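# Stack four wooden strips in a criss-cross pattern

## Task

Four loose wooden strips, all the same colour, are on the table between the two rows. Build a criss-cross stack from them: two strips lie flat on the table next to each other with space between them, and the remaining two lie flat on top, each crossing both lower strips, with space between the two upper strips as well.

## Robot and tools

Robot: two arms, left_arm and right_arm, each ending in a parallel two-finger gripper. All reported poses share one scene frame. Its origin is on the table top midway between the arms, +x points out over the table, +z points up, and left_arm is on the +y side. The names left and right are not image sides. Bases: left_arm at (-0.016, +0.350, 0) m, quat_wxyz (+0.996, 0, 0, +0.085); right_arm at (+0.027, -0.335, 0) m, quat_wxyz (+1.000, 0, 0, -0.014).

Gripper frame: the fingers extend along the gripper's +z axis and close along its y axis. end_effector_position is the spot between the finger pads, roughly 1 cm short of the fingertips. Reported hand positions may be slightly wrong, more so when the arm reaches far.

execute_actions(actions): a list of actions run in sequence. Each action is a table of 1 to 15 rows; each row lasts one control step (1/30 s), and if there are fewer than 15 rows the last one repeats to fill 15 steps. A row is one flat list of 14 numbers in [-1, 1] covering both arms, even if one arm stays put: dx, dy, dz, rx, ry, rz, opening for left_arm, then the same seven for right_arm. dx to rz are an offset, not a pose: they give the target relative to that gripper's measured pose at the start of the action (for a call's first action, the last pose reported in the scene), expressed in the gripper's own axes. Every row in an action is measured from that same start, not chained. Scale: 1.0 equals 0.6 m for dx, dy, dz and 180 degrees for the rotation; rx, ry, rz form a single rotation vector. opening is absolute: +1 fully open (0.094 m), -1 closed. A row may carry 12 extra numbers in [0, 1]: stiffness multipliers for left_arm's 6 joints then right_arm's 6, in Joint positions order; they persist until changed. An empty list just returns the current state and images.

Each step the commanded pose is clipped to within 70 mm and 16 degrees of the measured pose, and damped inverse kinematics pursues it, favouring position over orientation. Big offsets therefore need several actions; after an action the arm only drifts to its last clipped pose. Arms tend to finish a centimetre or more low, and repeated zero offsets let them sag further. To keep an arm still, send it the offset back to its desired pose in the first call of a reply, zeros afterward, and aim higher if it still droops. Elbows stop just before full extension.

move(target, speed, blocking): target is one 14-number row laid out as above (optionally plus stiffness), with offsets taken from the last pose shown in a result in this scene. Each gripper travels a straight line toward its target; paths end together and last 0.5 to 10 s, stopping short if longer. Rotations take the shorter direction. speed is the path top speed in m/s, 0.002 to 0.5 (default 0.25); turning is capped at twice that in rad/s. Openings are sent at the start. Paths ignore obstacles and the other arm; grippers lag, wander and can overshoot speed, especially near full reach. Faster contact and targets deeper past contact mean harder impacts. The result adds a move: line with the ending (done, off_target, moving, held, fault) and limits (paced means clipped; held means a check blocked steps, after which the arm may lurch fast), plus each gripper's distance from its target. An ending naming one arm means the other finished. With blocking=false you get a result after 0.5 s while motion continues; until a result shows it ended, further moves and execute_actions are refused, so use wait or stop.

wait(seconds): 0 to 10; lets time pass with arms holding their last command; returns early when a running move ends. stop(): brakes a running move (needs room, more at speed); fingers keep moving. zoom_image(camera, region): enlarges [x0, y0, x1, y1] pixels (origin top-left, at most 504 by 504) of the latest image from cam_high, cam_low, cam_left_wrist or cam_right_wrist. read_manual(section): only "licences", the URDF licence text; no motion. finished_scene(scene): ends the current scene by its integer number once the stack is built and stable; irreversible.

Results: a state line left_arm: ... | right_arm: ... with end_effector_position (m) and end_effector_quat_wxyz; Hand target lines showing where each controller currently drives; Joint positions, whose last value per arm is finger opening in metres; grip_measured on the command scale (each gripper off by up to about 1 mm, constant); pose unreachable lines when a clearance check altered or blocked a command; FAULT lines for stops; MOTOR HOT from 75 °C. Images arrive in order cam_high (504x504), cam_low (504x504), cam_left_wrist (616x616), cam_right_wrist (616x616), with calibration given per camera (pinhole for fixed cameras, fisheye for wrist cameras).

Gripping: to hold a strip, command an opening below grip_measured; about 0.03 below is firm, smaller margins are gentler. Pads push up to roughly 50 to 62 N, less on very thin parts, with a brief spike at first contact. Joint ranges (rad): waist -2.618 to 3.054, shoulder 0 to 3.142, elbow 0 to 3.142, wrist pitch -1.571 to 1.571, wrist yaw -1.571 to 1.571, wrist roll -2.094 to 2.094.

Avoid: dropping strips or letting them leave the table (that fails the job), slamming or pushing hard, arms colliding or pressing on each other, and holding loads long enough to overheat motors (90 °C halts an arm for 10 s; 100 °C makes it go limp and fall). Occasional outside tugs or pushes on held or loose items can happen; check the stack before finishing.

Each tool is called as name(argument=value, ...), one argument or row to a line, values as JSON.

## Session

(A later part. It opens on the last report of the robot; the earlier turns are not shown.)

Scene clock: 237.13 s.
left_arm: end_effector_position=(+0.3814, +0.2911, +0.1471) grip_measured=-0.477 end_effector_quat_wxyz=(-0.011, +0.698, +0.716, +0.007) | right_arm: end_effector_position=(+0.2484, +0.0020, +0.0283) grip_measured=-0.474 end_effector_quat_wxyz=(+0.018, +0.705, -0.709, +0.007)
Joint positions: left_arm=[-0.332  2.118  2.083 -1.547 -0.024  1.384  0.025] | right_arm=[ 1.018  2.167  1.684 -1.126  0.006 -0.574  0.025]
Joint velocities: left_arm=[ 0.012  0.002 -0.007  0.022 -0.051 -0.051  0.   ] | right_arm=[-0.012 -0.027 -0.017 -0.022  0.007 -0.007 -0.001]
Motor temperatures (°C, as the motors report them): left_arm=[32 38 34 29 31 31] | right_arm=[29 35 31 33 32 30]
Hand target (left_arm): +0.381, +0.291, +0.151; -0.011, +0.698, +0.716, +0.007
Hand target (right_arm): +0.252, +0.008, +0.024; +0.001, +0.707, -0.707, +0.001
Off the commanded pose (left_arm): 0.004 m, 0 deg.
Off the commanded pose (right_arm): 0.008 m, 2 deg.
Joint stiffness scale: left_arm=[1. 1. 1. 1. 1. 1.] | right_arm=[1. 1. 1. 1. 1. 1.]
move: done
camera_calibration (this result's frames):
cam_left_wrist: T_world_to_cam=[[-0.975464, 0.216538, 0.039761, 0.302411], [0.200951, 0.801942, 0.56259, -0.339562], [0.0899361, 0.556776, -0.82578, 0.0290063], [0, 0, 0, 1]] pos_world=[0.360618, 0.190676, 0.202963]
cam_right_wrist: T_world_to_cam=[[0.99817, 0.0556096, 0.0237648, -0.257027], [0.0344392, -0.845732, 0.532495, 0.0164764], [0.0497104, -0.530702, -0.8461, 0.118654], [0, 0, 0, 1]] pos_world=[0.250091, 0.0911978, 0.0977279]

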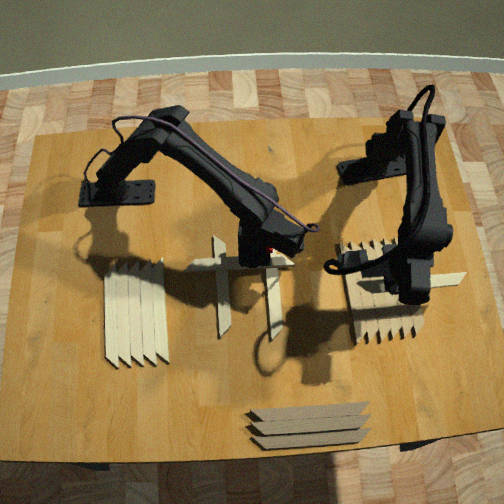

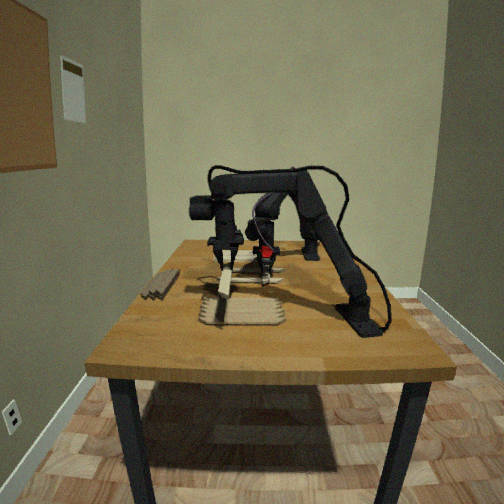

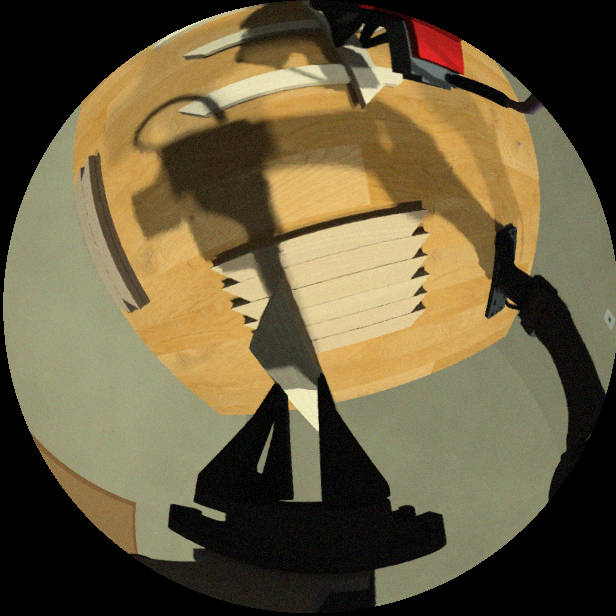

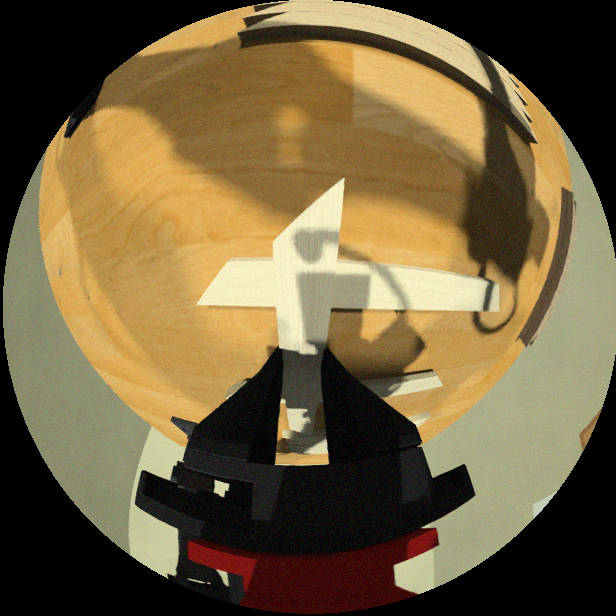

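execute_actions(
  actions=[],
)

Scene clock: 243.23 s.
left_arm: end_effector_position=(+0.3814, +0.2911, +0.1471) grip_measured=-0.477 end_effector_quat_wxyz=(-0.011, +0.698, +0.716, +0.007) | right_arm: end_effector_position=(+0.2484, +0.0020, +0.0283) grip_measured=-0.474 end_effector_quat_wxyz=(+0.018, +0.705, -0.709, +0.007)
Joint positions: left_arm=[-0.332  2.118  2.083 -1.547 -0.024  1.384  0.025] | right_arm=[ 1.018  2.167  1.684 -1.126  0.006 -0.574  0.025]
Joint velocities: left_arm=[-0.022  0.002  0.002  0.066 -0.007 -0.007  0.   ] | right_arm=[ 0.017  0.002  0.007  0.007 -0.051 -0.051 -0.001]
Motor temperatures (°C, as the motors report them): left_arm=[32 38 34 29 31 31] | right_arm=[29 34 30 34 32 30]
Hand target (left_arm): +0.381, +0.291, +0.151; -0.011, +0.698, +0.716, +0.007
Hand target (right_arm): +0.252, +0.008, +0.024; +0.001, +0.707, -0.707, +0.001
Off the commanded pose (left_arm): 0.004 m, 0 deg.
Off the commanded pose (right_arm): 0.008 m, 2 deg.
Joint stiffness scale: left_arm=[1. 1. 1. 1. 1. 1.] | right_arm=[1. 1. 1. 1. 1. 1.]
camera_calibration (this result's frames):
cam_left_wrist: T_world_to_cam=[[-0.975464, 0.216538, 0.039761, 0.302411], [0.200951, 0.801942, 0.56259, -0.339562], [0.0899361, 0.556776, -0.82578, 0.0290063], [0, 0, 0, 1]] pos_world=[0.360618, 0.190676, 0.202963]
cam_right_wrist: T_world_to_cam=[[0.99817, 0.0556096, 0.0237648, -0.257027], [0.0344392, -0.845732, 0.532495, 0.0164764], [0.0497104, -0.530702, -0.8461, 0.118654], [0, 0, 0, 1]] pos_world=[0.250091, 0.0911978, 0.0977279]

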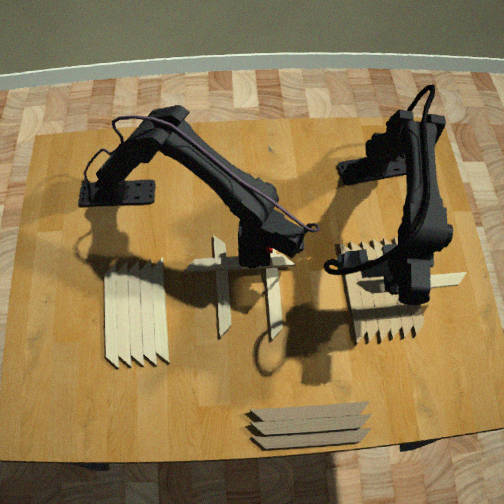

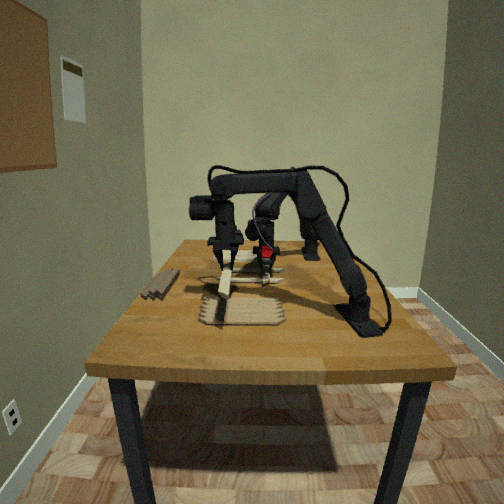

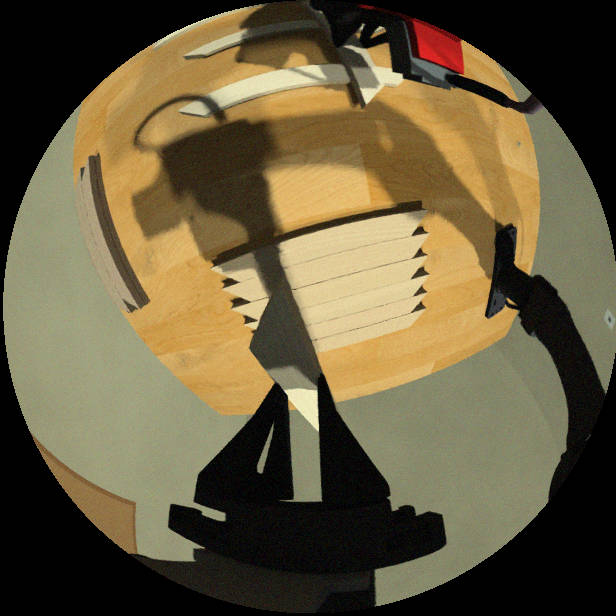

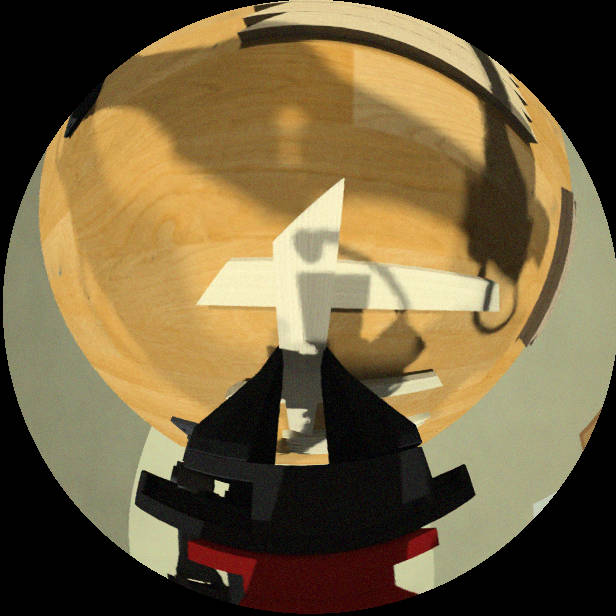

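execute_actions(
  actions=[
    [[0,0,-0.006,0,0,0,-0.51,0,0,0.005,0,0,0,-0.49],[0,0,-0.006,0,0,0,-0.51,0,0,0.005,0,0,0,-0.47],[0,0,-0.006,0,0,0,-0.51,0,0,0.005,0,0,0,-0.45],[0,0,-0.006,0,0,0,-0.51,0,0,0.005,0,0,0,-0.42],[0,0,-0.006,0,0,0,-0.51,0,0,0.005,0,0,0,-0.39],[0,0,-0.006,0,0,0,-0.51,0,0,0.005,0,0,0,-0.36],[0,0,-0.006,0,0,0,-0.51,0,0,0.005,0,0,0,-0.33],[0,0,-0.006,0,0,0,-0.51,0,0,0.005,0,0,0,-0.30],[0,0,-0.006,0,0,0,-0.51,0,0,0.005,0,0,0,-0.27],[0,0,-0.006,0,0,0,-0.51,0,0,0.005,0,0,0,-0.24],[0,0,-0.006,0,0,0,-0.51,0,0,0.005,0,0,0,-0.22]],
  ],
)

move(
  target=[0,0,0,0,0,0,-0.51,0,0,-0.09,0,0,0,-0.22],
  speed=0.08,
)

Scene clock: 245.97 s.
left_arm: end_effector_position=(+0.3814, +0.2911, +0.1471) grip_measured=-0.477 end_effector_quat_wxyz=(-0.011, +0.698, +0.716, +0.007) | right_arm: end_effector_position=(+0.2482, +0.0018, +0.0274) grip_measured=-0.222 end_effector_quat_wxyz=(+0.019, +0.705, -0.709, +0.007)
Joint positions: left_arm=[-0.332  2.118  2.083 -1.547 -0.024  1.384  0.025] | right_arm=[ 1.018  2.169  1.684 -1.126  0.006 -0.574  0.037]
Joint velocities: left_arm=[ 0.002 -0.022  0.007  0.037  0.037  0.007 -0.   ] | right_arm=[ 0.017  0.002 -0.022  0.007  0.051  0.022 -0.   ]
Motor temperatures (°C, as the motors report them): left_arm=[32 38 34 29 31 31] | right_arm=[29 34 30 34 32 30]
Hand target (left_arm): +0.381, +0.291, +0.151; -0.011, +0.698, +0.716, +0.007
Hand target (right_arm): +0.248, +0.002, +0.025; +0.018, +0.705, -0.709, +0.007
Off the commanded pose (left_arm): 0.004 m, 0 deg.
Off the commanded pose (right_arm): 0.002 m, 0 deg.
Joint stiffness scale: left_arm=[1. 1. 1. 1. 1. 1.] | right_arm=[1. 1. 1. 1. 1. 1.]
camera_calibration (this result's frames):
cam_left_wrist: T_world_to_cam=[[-0.975464, 0.216538, 0.039761, 0.302411], [0.200951, 0.801942, 0.56259, -0.339562], [0.0899361, 0.556776, -0.82578, 0.0290063], [0, 0, 0, 1]] pos_world=[0.360618, 0.190676, 0.202963]
cam_right_wrist: T_world_to_cam=[[0.998199, 0.0556537, 0.0224042, -0.256853], [0.0351093, -0.844712, 0.534068, 0.016589], [0.048648, -0.532319, -0.845145, 0.118066], [0, 0, 0, 1]] pos_world=[0.250064, 0.0911565, 0.0966777]

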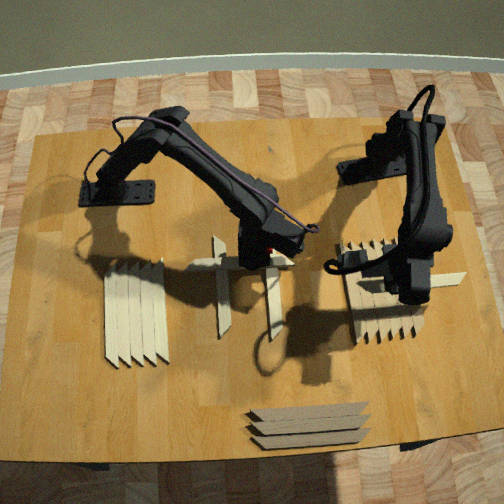

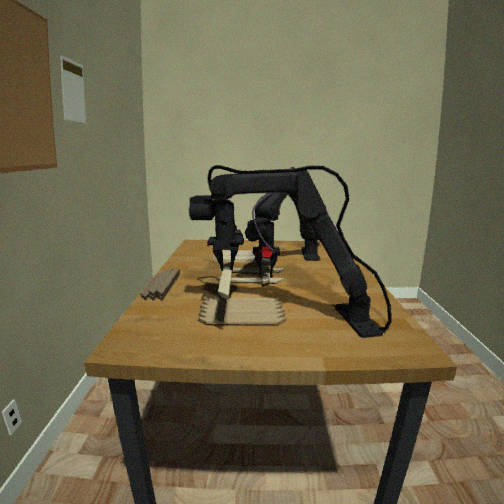

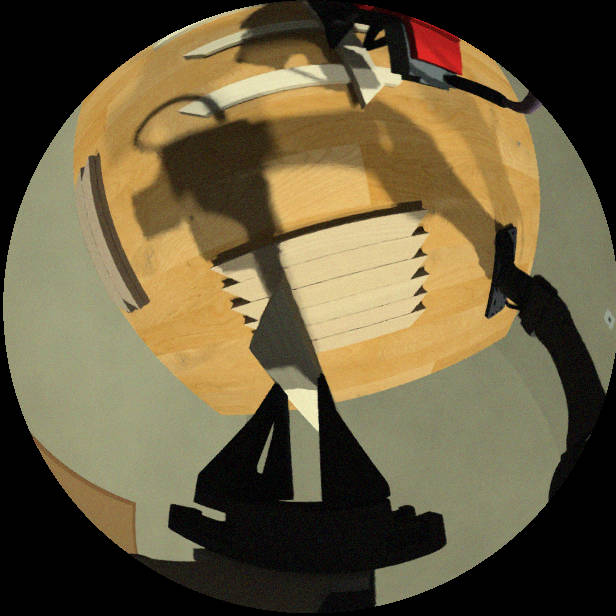

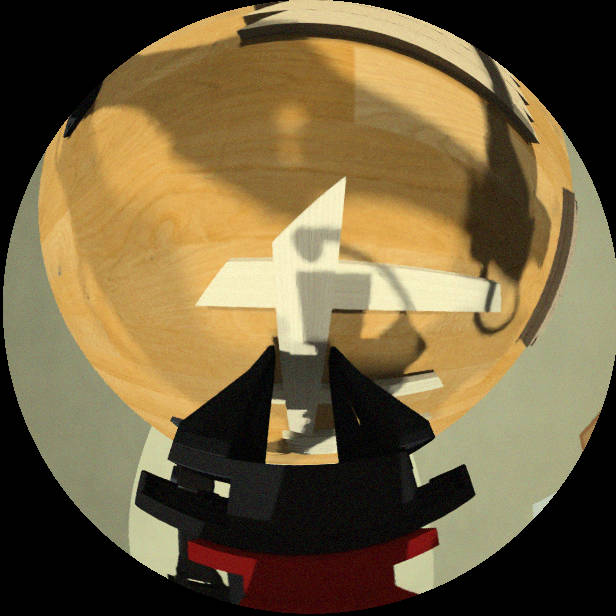

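Scene clock: 247.20 s.
left_arm: end_effector_position=(+0.3814, +0.2911, +0.1471) grip_measured=-0.477 end_effector_quat_wxyz=(-0.011, +0.698, +0.716, +0.007) | right_arm: end_effector_position=(+0.2464, -0.0010, +0.0649) grip_measured=-0.222 end_effector_quat_wxyz=(+0.037, +0.704, -0.709, +0.011)
Joint positions: left_arm=[-0.332  2.118  2.083 -1.547 -0.024  1.384  0.025] | right_arm=[ 1.018  2.166  1.828 -1.309  0.006 -0.574  0.037]
Joint velocities: left_arm=[-0.002  0.007 -0.012  0.037  0.037 -0.066 -0.   ] | right_arm=[ 0.002  0.007 -0.017  0.051 -0.037  0.022  0.001]
Motor temperatures (°C, as the motors report them): left_arm=[32 38 34 29 31 31] | right_arm=[29 34 30 34 32 30]
Hand target (left_arm): +0.381, +0.291, +0.147; -0.011, +0.698, +0.716, +0.007
Hand target (right_arm): +0.248, +0.003, +0.081; +0.019, +0.705, -0.709, +0.007
Off the commanded pose (left_arm): 0.000 m, 0 deg.
Off the commanded pose (right_arm): 0.017 m, 2 deg.
Joint stiffness scale: left_arm=[1. 1. 1. 1. 1. 1.] | right_arm=[1. 1. 1. 1. 1. 1.]
move: off_target (right_arm)
camera_calibration (this result's frames):
cam_left_wrist: T_world_to_cam=[[-0.975464, 0.216538, 0.039761, 0.302411], [0.200951, 0.801942, 0.56259, -0.339562], [0.0899361, 0.556776, -0.82578, 0.0290063], [0, 0, 0, 1]] pos_world=[0.360618, 0.190676, 0.202963]
cam_right_wrist: T_world_to_cam=[[0.99843, 0.0560057, 0.0010777, -0.254383], [0.045862, -0.828339, 0.558347, -0.00994204], [0.0321633, -0.557421, -0.829607, 0.151399], [0, 0, 0, 1]] pos_world=[0.24957, 0.0904047, 0.131427]

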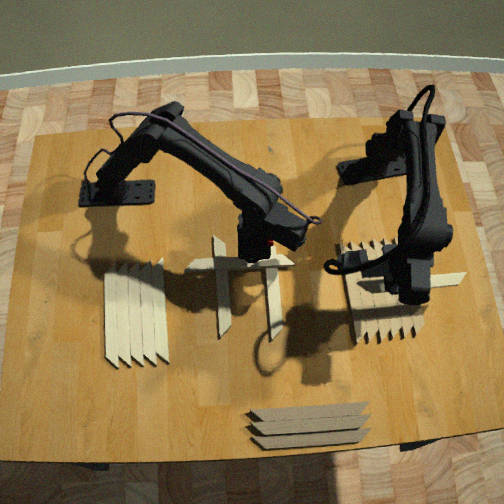

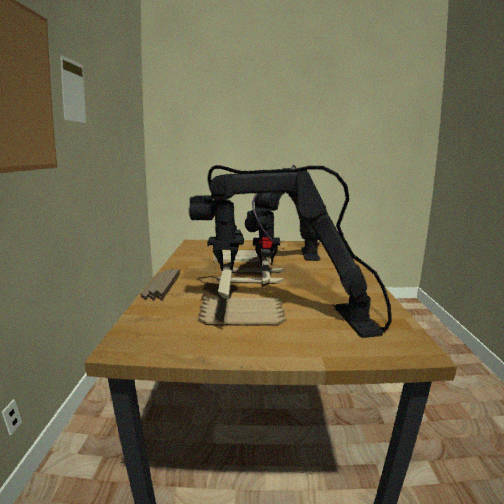

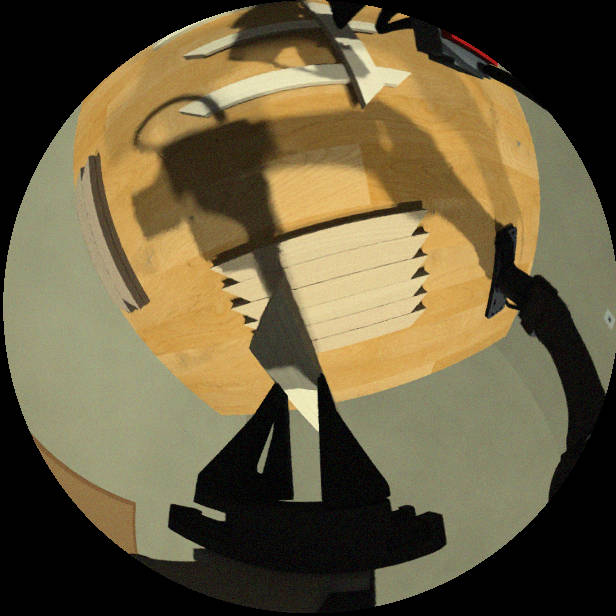

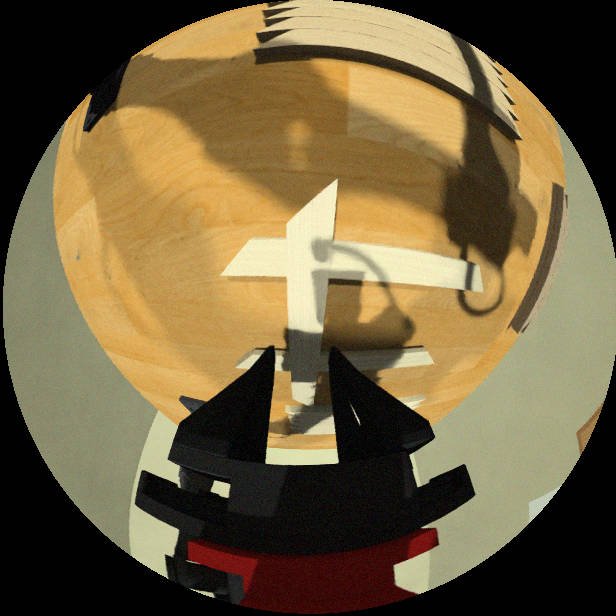

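move(
  target=[-0.3331,-0.0018,0.1067,0.0122,-0.0032,-0.9668,-0.51,0.452,-0.223,-0.0694,0,0,0,-0.22],
  speed=0.5,
)

Scene clock: 289.97 s.
left_arm: end_effector_position=(+0.3825, +0.0923, +0.0794) grip_measured=-0.477 end_effector_quat_wxyz=(-0.005, -0.678, +0.735, -0.007) | right_arm: end_effector_position=(+0.3747, -0.2691, +0.1144) grip_measured=-0.222 end_effector_quat_wxyz=(+0.033, +0.704, -0.710, +0.005)
Joint positions: left_arm=[-0.743  2.448  2.37  -1.482  0.014 -2.061  0.025] | right_arm=[ 0.236  1.936  1.685 -1.369  0.045 -1.354  0.037]
Joint velocities: left_arm=[0.007 0.012 0.012 0.081 0.037 0.081 0.   ] | right_arm=[-0.002 -0.007 -0.017  0.066  0.022  0.007  0.   ]
Motor temperatures (°C, as the motors report them): left_arm=[32 39 33 29 31 31] | right_arm=[29 35 31 33 32 30]
Hand target (left_arm): +0.383, +0.091, +0.080; +0.003, +0.679, -0.734, +0.004
Hand target (right_arm): +0.377, -0.270, +0.117; +0.034, +0.705, -0.709, +0.002
Off the commanded pose (left_arm): 0.003 m, 1 deg.
Off the commanded pose (right_arm): 0.008 m, 1 deg.
Joint stiffness scale: left_arm=[1. 1. 1. 1. 1. 1.] | right_arm=[1. 1. 1. 1. 1. 1.]
move: done
camera_calibration (this result's frames):
cam_left_wrist: T_world_to_cam=[[0.946784, -0.320082, 0.0338819, -0.335988], [-0.283871, -0.780752, 0.556635, 0.189759], [-0.151716, -0.536631, -0.830066, 0.27737], [0, 0, 0, 1]] pos_world=[0.414057, 0.189457, 0.135993]
cam_right_wrist: T_world_to_cam=[[0.998546, 0.0539106, -0.00072, -0.367882], [0.0455084, -0.835607, 0.54744, -0.266151], [0.0289112, -0.546676, -0.836845, 0.0438106], [0, 0, 0, 1]] pos_world=[0.378192, -0.178615, 0.1821]

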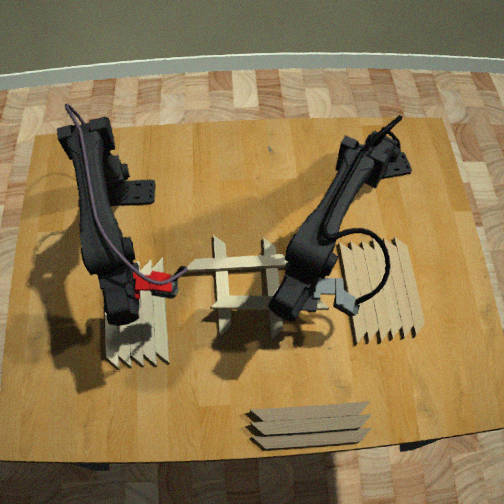

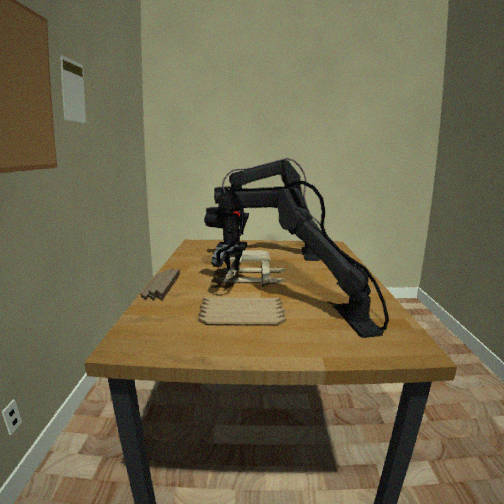

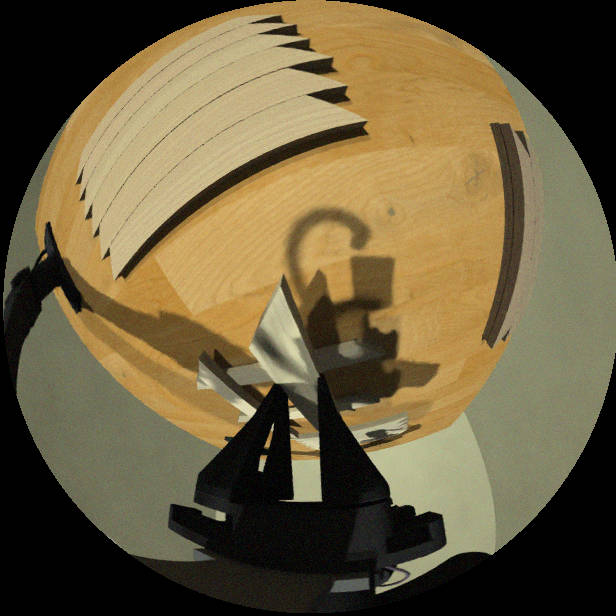

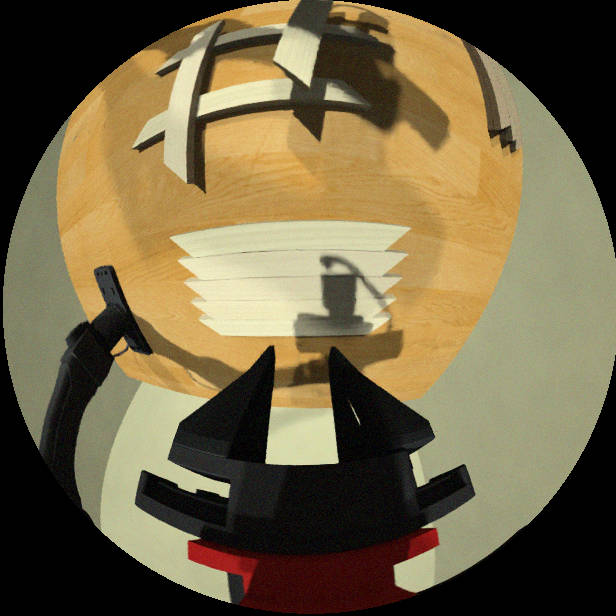

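zoom_image(
  camera="cam_high",
  region=[170, 220, 370, 360],
)

zoom_image(
  camera="cam_right_wrist",
  region=[120, 0, 420, 200],
)

Region (170, 220, 370, 360) of cam_high's 504x504 image, scaled by 2.520, with more detail than that image has; it fills the top 353 rows of this view, and the rest is white.

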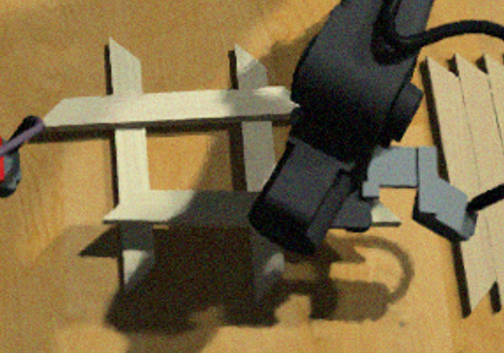

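Region (120, 0, 420, 200) of cam_right_wrist's 616x616 image, scaled by 1.680, with more detail than that image has.

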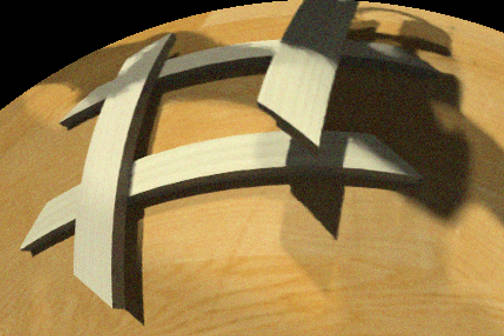

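move(
  target=[0.024,0,0.05,0,-0.004,0.002,-0.51,0,0,-0.004,0,0,0,-0.22],
  speed=0.06,
)

Scene clock: 302.87 s.
left_arm: end_effector_position=(+0.3829, +0.0765, +0.0561) grip_measured=-0.477 end_effector_quat_wxyz=(-0.004, -0.675, +0.738, -0.011) | right_arm: end_effector_position=(+0.3747, -0.2693, +0.1144) grip_measured=-0.222 end_effector_quat_wxyz=(+0.033, +0.704, -0.709, +0.006)
Joint positions: left_arm=[-0.77   2.476  2.327 -1.402  0.014 -2.081  0.025] | right_arm=[ 0.236  1.936  1.685 -1.369  0.046 -1.355  0.037]
Joint velocities: left_arm=[ 0.007 -0.007 -0.002 -0.022  0.007  0.037 -0.   ] | right_arm=[-0.022 -0.007 -0.002  0.007 -0.066  0.066  0.001]
Motor temperatures (°C, as the motors report them): left_arm=[32 40 34 29 31 31] | right_arm=[29 34 31 33 32 30]
Hand target (left_arm): +0.381, +0.077, +0.050; -0.001, -0.675, +0.737, -0.003
Hand target (right_arm): +0.375, -0.269, +0.117; +0.033, +0.704, -0.710, +0.005
Off the commanded pose (left_arm): 0.007 m, 1 deg.
Off the commanded pose (right_arm): 0.002 m, 0 deg.
Joint stiffness scale: left_arm=[1. 1. 1. 1. 1. 1.] | right_arm=[1. 1. 1. 1. 1. 1.]
move: done
camera_calibration (this result's frames):
cam_left_wrist: T_world_to_cam=[[0.944274, -0.326373, 0.042757, -0.339796], [-0.293429, -0.775776, 0.558634, 0.193654], [-0.149153, -0.540049, -0.828312, 0.248723], [0, 0, 0, 1]] pos_world=[0.414782, 0.173654, 0.112368]
cam_right_wrist: T_world_to_cam=[[0.998522, 0.0543472, -0.000565574, -0.367805], [0.0457567, -0.834982, 0.548371, -0.266356], [0.0293302, -0.547587, -0.836235, 0.0432362], [0, 0, 0, 1]] pos_world=[0.37818, -0.178738, 0.18201]

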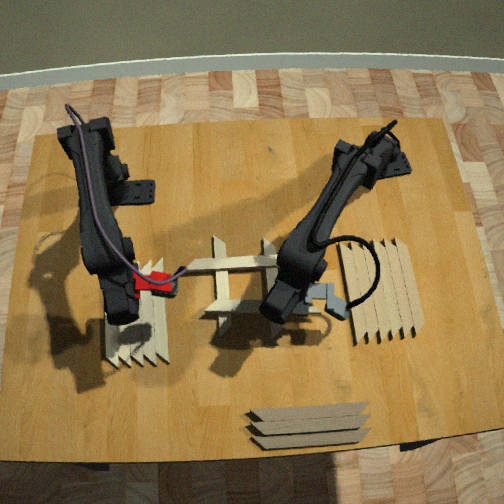

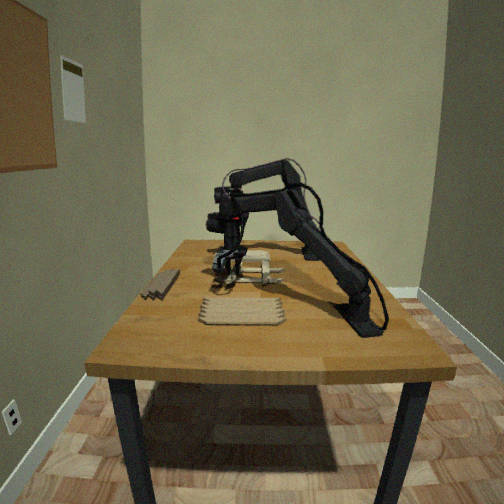

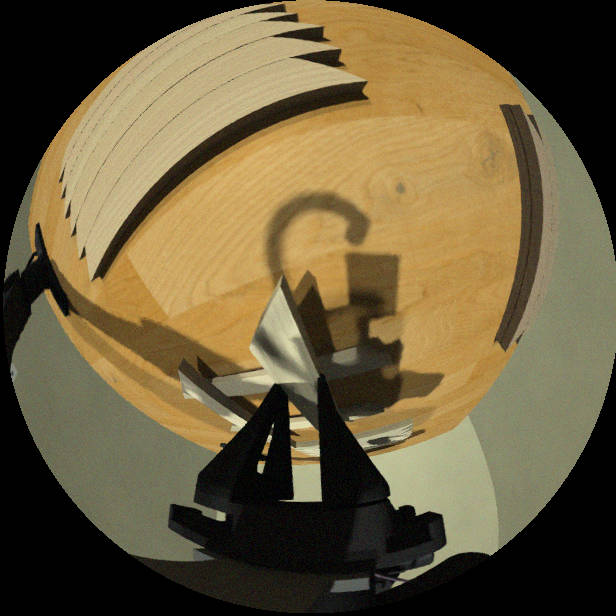

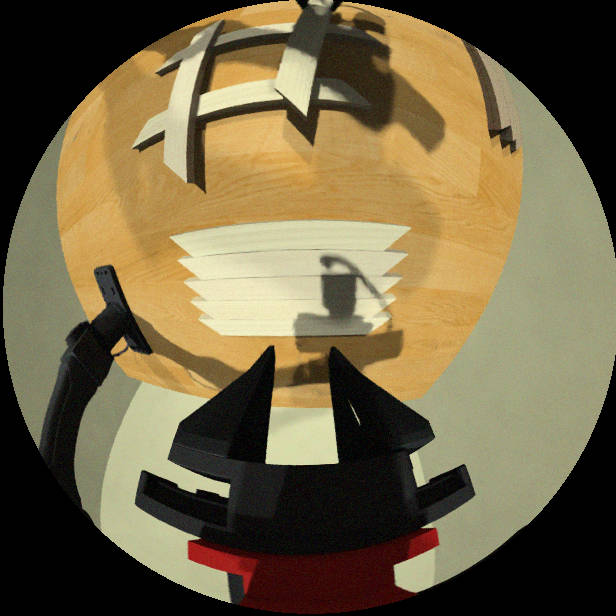

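zoom_image(
  camera="cam_right_wrist",
  region=[120, 0, 420, 200],
)

move(
  target=[0,0,0.036,0,-0.004,0,-0.51,0,0,0,0,0,0,-0.22],
  speed=0.04,
)

Region (120, 0, 420, 200) of cam_right_wrist's 616x616 image, scaled by 1.680, with more detail than that image has.

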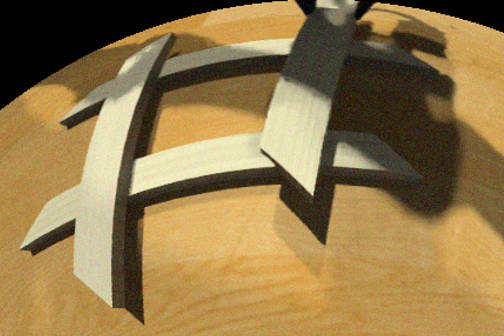

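Scene clock: 305.23 s.
left_arm: end_effector_position=(+0.3854, +0.0748, +0.0408) grip_measured=-0.477 end_effector_quat_wxyz=(-0.003, -0.675, +0.738, -0.015) | right_arm: end_effector_position=(+0.3748, -0.2695, +0.1144) grip_measured=-0.222 end_effector_quat_wxyz=(+0.034, +0.704, -0.709, +0.006)
Joint positions: left_arm=[-0.77   2.476  2.266 -1.333  0.014 -2.082  0.025] | right_arm=[ 0.236  1.936  1.685 -1.369  0.047 -1.355  0.037]
Joint velocities: left_arm=[-0.002 -0.017 -0.007 -0.007 -0.066 -0.037  0.001] | right_arm=[-0.007 -0.007  0.007 -0.022  0.007 -0.022 -0.001]
Motor temperatures (°C, as the motors report them): left_arm=[32 40 34 29 31 31] | right_arm=[29 34 31 33 32 30]
Hand target (left_arm): +0.383, +0.076, +0.035; +0.000, -0.675, +0.738, -0.007
Hand target (right_arm): +0.375, -0.269, +0.114; +0.033, +0.704, -0.709, +0.006
Off the commanded pose (left_arm): 0.007 m, 1 deg.
Off the commanded pose (right_arm): 0.000 m, 0 deg.
Joint stiffness scale: left_arm=[1. 1. 1. 1. 1. 1.] | right_arm=[1. 1. 1. 1. 1. 1.]
move: done
camera_calibration (this result's frames):
cam_left_wrist: T_world_to_cam=[[0.944074, -0.325791, 0.0508365, -0.342343], [-0.297006, -0.773238, 0.56026, 0.202692], [-0.143219, -0.544026, -0.826755, 0.233516], [0, 0, 0, 1]] pos_world=[0.416842, 0.172235, 0.0969039]
cam_right_wrist: T_world_to_cam=[[0.998519, 0.0544039, -0.00039149, -0.36784], [0.0456754, -0.834366, 0.549316, -0.266441], [0.0295583, -0.54852, -0.835615, 0.0427257], [0, 0, 0, 1]] pos_world=[0.378202, -0.178861, 0.181918]

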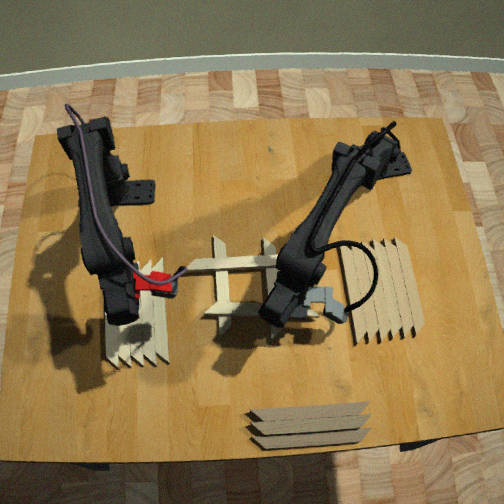

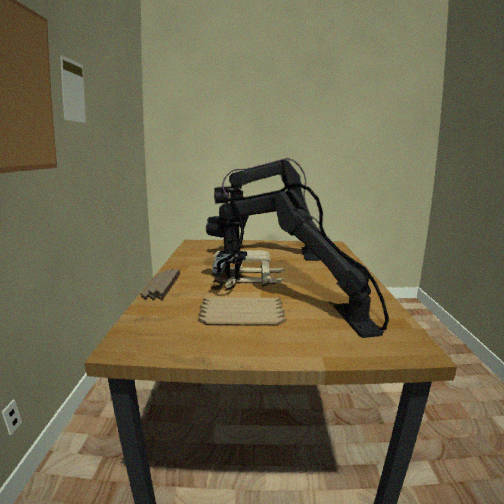

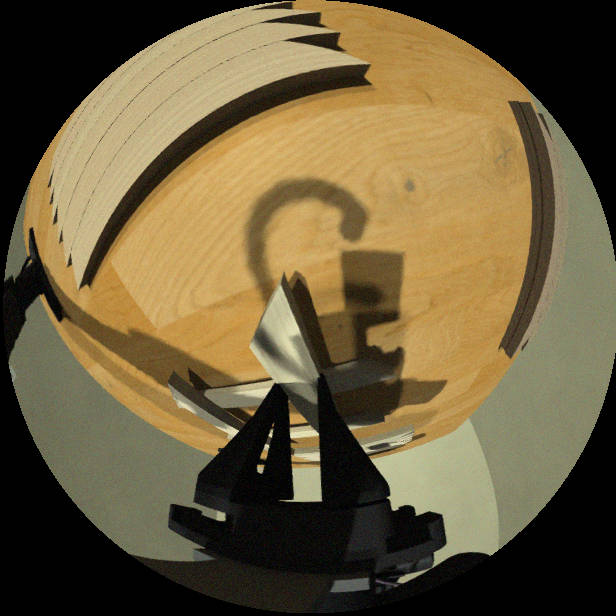

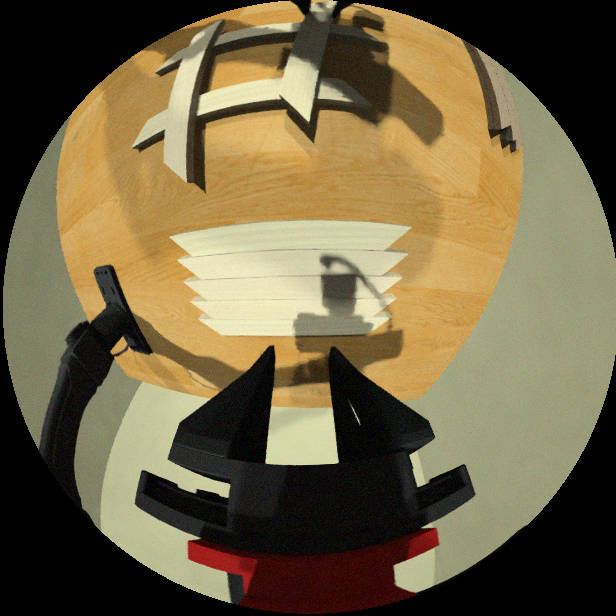

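zoom_image(
  camera="cam_right_wrist",
  region=[120, 0, 420, 200],
)

zoom_image(
  camera="cam_low",
  region=[190, 235, 300, 300],
)

Region (120, 0, 420, 200) of cam_right_wrist's 616x616 image, scaled by 1.680, with more detail than that image has.

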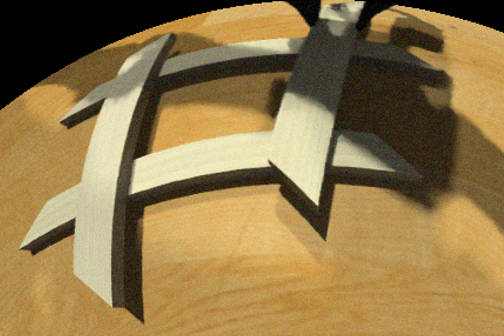

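Region (190, 235, 300, 300) of cam_low's 504x504 image, scaled by 4.582, with more detail than that image has; it fills the top 298 rows of this view, and the rest is white.

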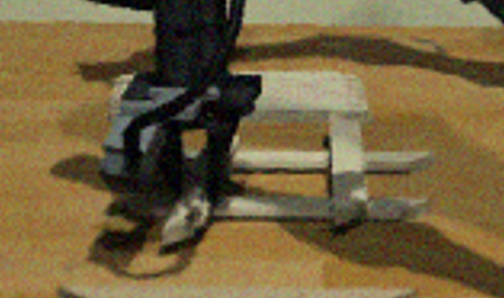

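zoom_image(
  camera="cam_right_wrist",
  region=[260, 0, 380, 150],
)

zoom_image(
  camera="cam_left_wrist",
  region=[160, 260, 440, 480],
)

Region (260, 0, 380, 150) of cam_right_wrist's 616x616 image, scaled by 3.360, with more detail than that image has; it fills the left 403 columns of this view, and the rest is white.

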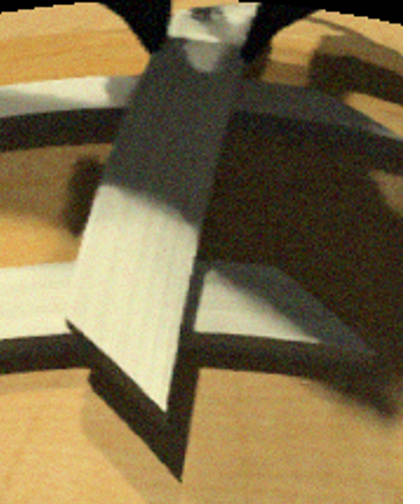

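Region (160, 260, 440, 480) of cam_left_wrist's 616x616 image, scaled by 1.800, with more detail than that image has; it fills the top 396 rows of this view, and the rest is white.

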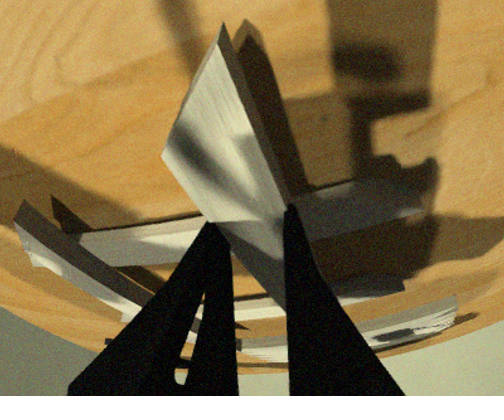

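execute_actions(
  actions=[
    [[0,0,0.008,0,0,0,-0.49,0,0,0,0,0,0,-0.22],[0,0,0.008,0,0,0,-0.47,0,0,0,0,0,0,-0.22],[0,0,0.008,0,0,0,-0.45,0,0,0,0,0,0,-0.22],[0,0,0.008,0,0,0,-0.42,0,0,0,0,0,0,-0.22],[0,0,0.008,0,0,0,-0.39,0,0,0,0,0,0,-0.22],[0,0,0.008,0,0,0,-0.36,0,0,0,0,0,0,-0.22],[0,0,0.008,0,0,0,-0.33,0,0,0,0,0,0,-0.22],[0,0,0.008,0,0,0,-0.30,0,0,0,0,0,0,-0.22],[0,0,0.008,0,0,0,-0.27,0,0,0,0,0,0,-0.22],[0,0,0.008,0,0,0,-0.24,0,0,0,0,0,0,-0.22],[0,0,0.008,0,0,0,-0.20,0,0,0,0,0,0,-0.22]],
  ],
)

move(
  target=[0,0,-0.075,0,0,0,-0.20,0,0,0,0,0,0,-0.22],
  speed=0.08,
)

Scene clock: 314.00 s.
left_arm: end_effector_position=(+0.3888, +0.0723, +0.0410) grip_measured=-0.203 end_effector_quat_wxyz=(-0.002, -0.675, +0.738, -0.023) | right_arm: end_effector_position=(+0.3748, -0.2697, +0.1144) grip_measured=-0.222 end_effector_quat_wxyz=(+0.034, +0.704, -0.709, +0.006)
Joint positions: left_arm=[-0.77   2.476  2.266 -1.316  0.014 -2.082  0.037] | right_arm=[ 0.236  1.936  1.685 -1.369  0.048 -1.355  0.037]
Joint velocities: left_arm=[-0.007 -0.007  0.007  0.022 -0.022  0.022 -0.   ] | right_arm=[ 0.007  0.007 -0.007 -0.022 -0.095  0.037 -0.   ]
Motor temperatures (°C, as the motors report them): left_arm=[32 41 33 29 31 31] | right_arm=[29 34 31 33 32 30]
Hand target (left_arm): +0.385, +0.075, +0.036; -0.003, -0.675, +0.738, -0.015
Hand target (right_arm): +0.375, -0.269, +0.114; +0.034, +0.704, -0.709, +0.006
Off the commanded pose (left_arm): 0.006 m, 1 deg.
Off the commanded pose (right_arm): 0.000 m, 0 deg.
Joint stiffness scale: left_arm=[1. 1. 1. 1. 1. 1.] | right_arm=[1. 1. 1. 1. 1. 1.]
camera_calibration (this result's frames):
cam_left_wrist: T_world_to_cam=[[0.943275, -0.325223, 0.0667973, -0.346716], [-0.304577, -0.767554, 0.563998, 0.204082], [-0.132155, -0.552351, -0.82307, 0.228931], [0, 0, 0, 1]] pos_world=[0.419462, 0.170333, 0.096484]
cam_right_wrist: T_world_to_cam=[[0.998517, 0.0544418, -0.000275469, -0.367863], [0.0456211, -0.833954, 0.549945, -0.266497], [0.0297103, -0.549142, -0.835201, 0.0423854], [0, 0, 0, 1]] pos_world=[0.378216, -0.178944, 0.181858]

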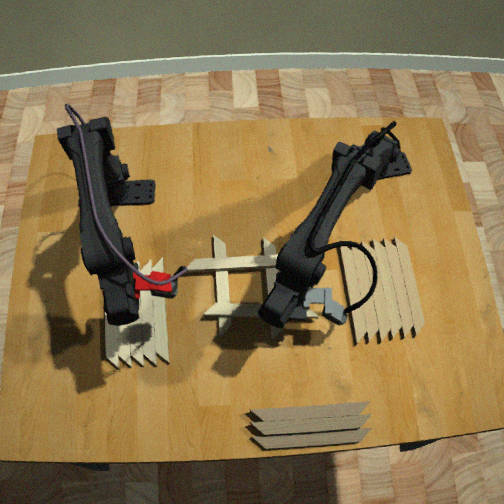

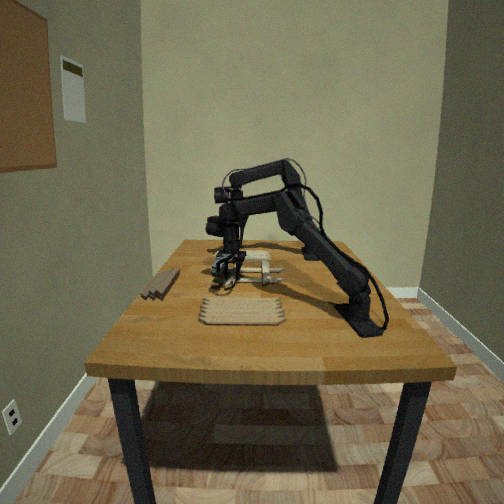

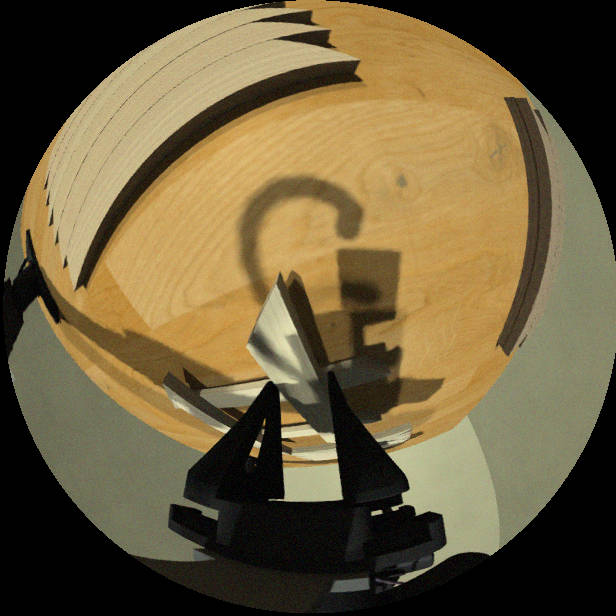

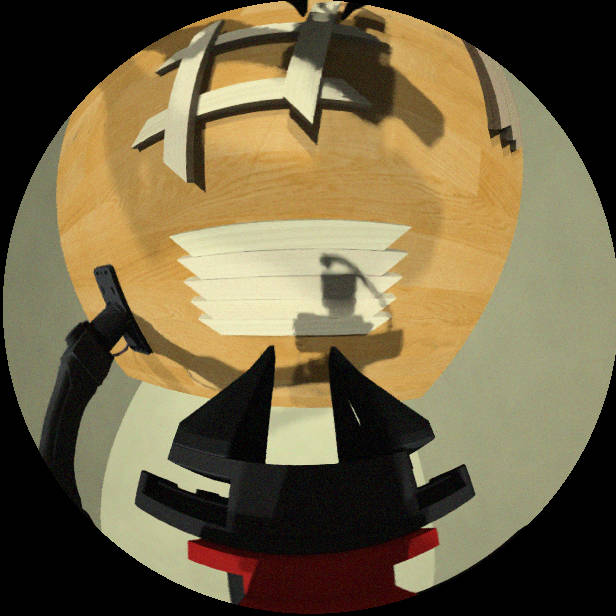

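Scene clock: 315.30 s.
left_arm: end_effector_position=(+0.3869, +0.0733, +0.0850) grip_measured=-0.203 end_effector_quat_wxyz=(-0.002, -0.675, +0.737, -0.026) | right_arm: end_effector_position=(+0.3748, -0.2699, +0.1144) grip_measured=-0.222 end_effector_quat_wxyz=(+0.034, +0.704, -0.709, +0.007)
Joint positions: left_arm=[-0.77   2.491  2.47  -1.499  0.016 -2.082  0.037] | right_arm=[ 0.236  1.936  1.685 -1.369  0.049 -1.355  0.037]
Joint velocities: left_arm=[-0.007 -0.002  0.012 -0.022  0.022 -0.022 -0.001] | right_arm=[-0.017 -0.012 -0.012 -0.037 -0.022  0.022 -0.   ]
Motor temperatures (°C, as the motors report them): left_arm=[32 41 34 29 31 31] | right_arm=[29 34 31 33 32 30]
Hand target (left_arm): +0.388, +0.074, +0.086; -0.002, -0.675, +0.737, -0.024
Hand target (right_arm): +0.375, -0.270, +0.114; +0.034, +0.704, -0.709, +0.006
Off the commanded pose (left_arm): 0.001 m, 0 deg.
Off the commanded pose (right_arm): 0.000 m, 0 deg.
Joint stiffness scale: left_arm=[1. 1. 1. 1. 1. 1.] | right_arm=[1. 1. 1. 1. 1. 1.]
move: done
camera_calibration (this result's frames):
cam_left_wrist: T_world_to_cam=[[0.942997, -0.325001, 0.0716349, -0.347849], [-0.306746, -0.765302, 0.565879, 0.179976], [-0.129089, -0.555596, -0.82137, 0.264426], [0, 0, 0, 1]] pos_world=[0.417362, 0.171599, 0.140265]
cam_right_wrist: T_world_to_cam=[[0.998514, 0.0544988, -0.000101492, -0.367898], [0.0455394, -0.833336, 0.550888, -0.266581], [0.0299382, -0.550074, -0.834579, 0.0418748], [0, 0, 0, 1]] pos_world=[0.378237, -0.179067, 0.181767]

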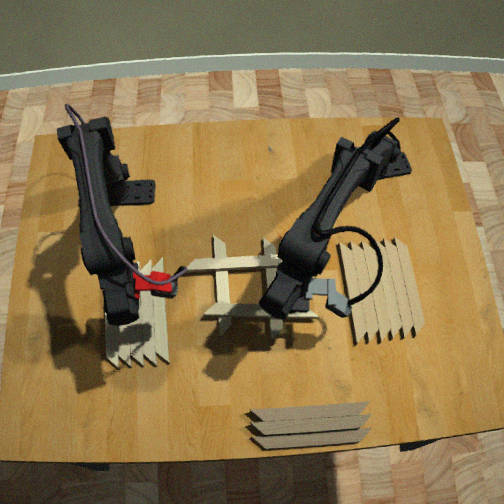

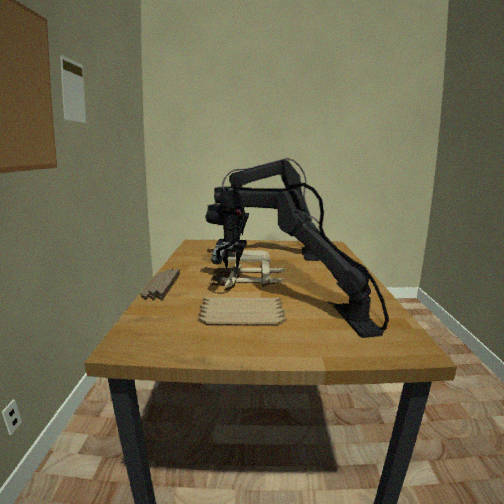

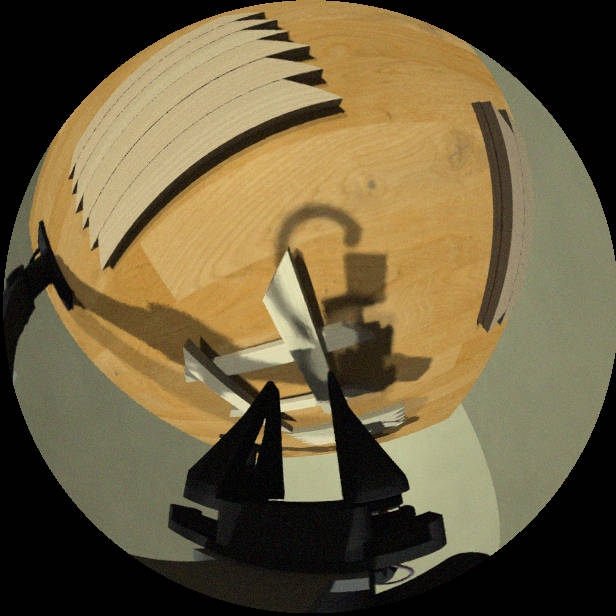

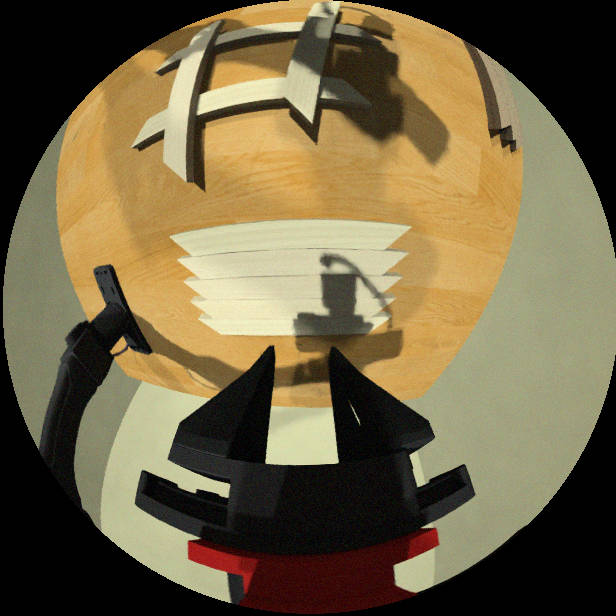

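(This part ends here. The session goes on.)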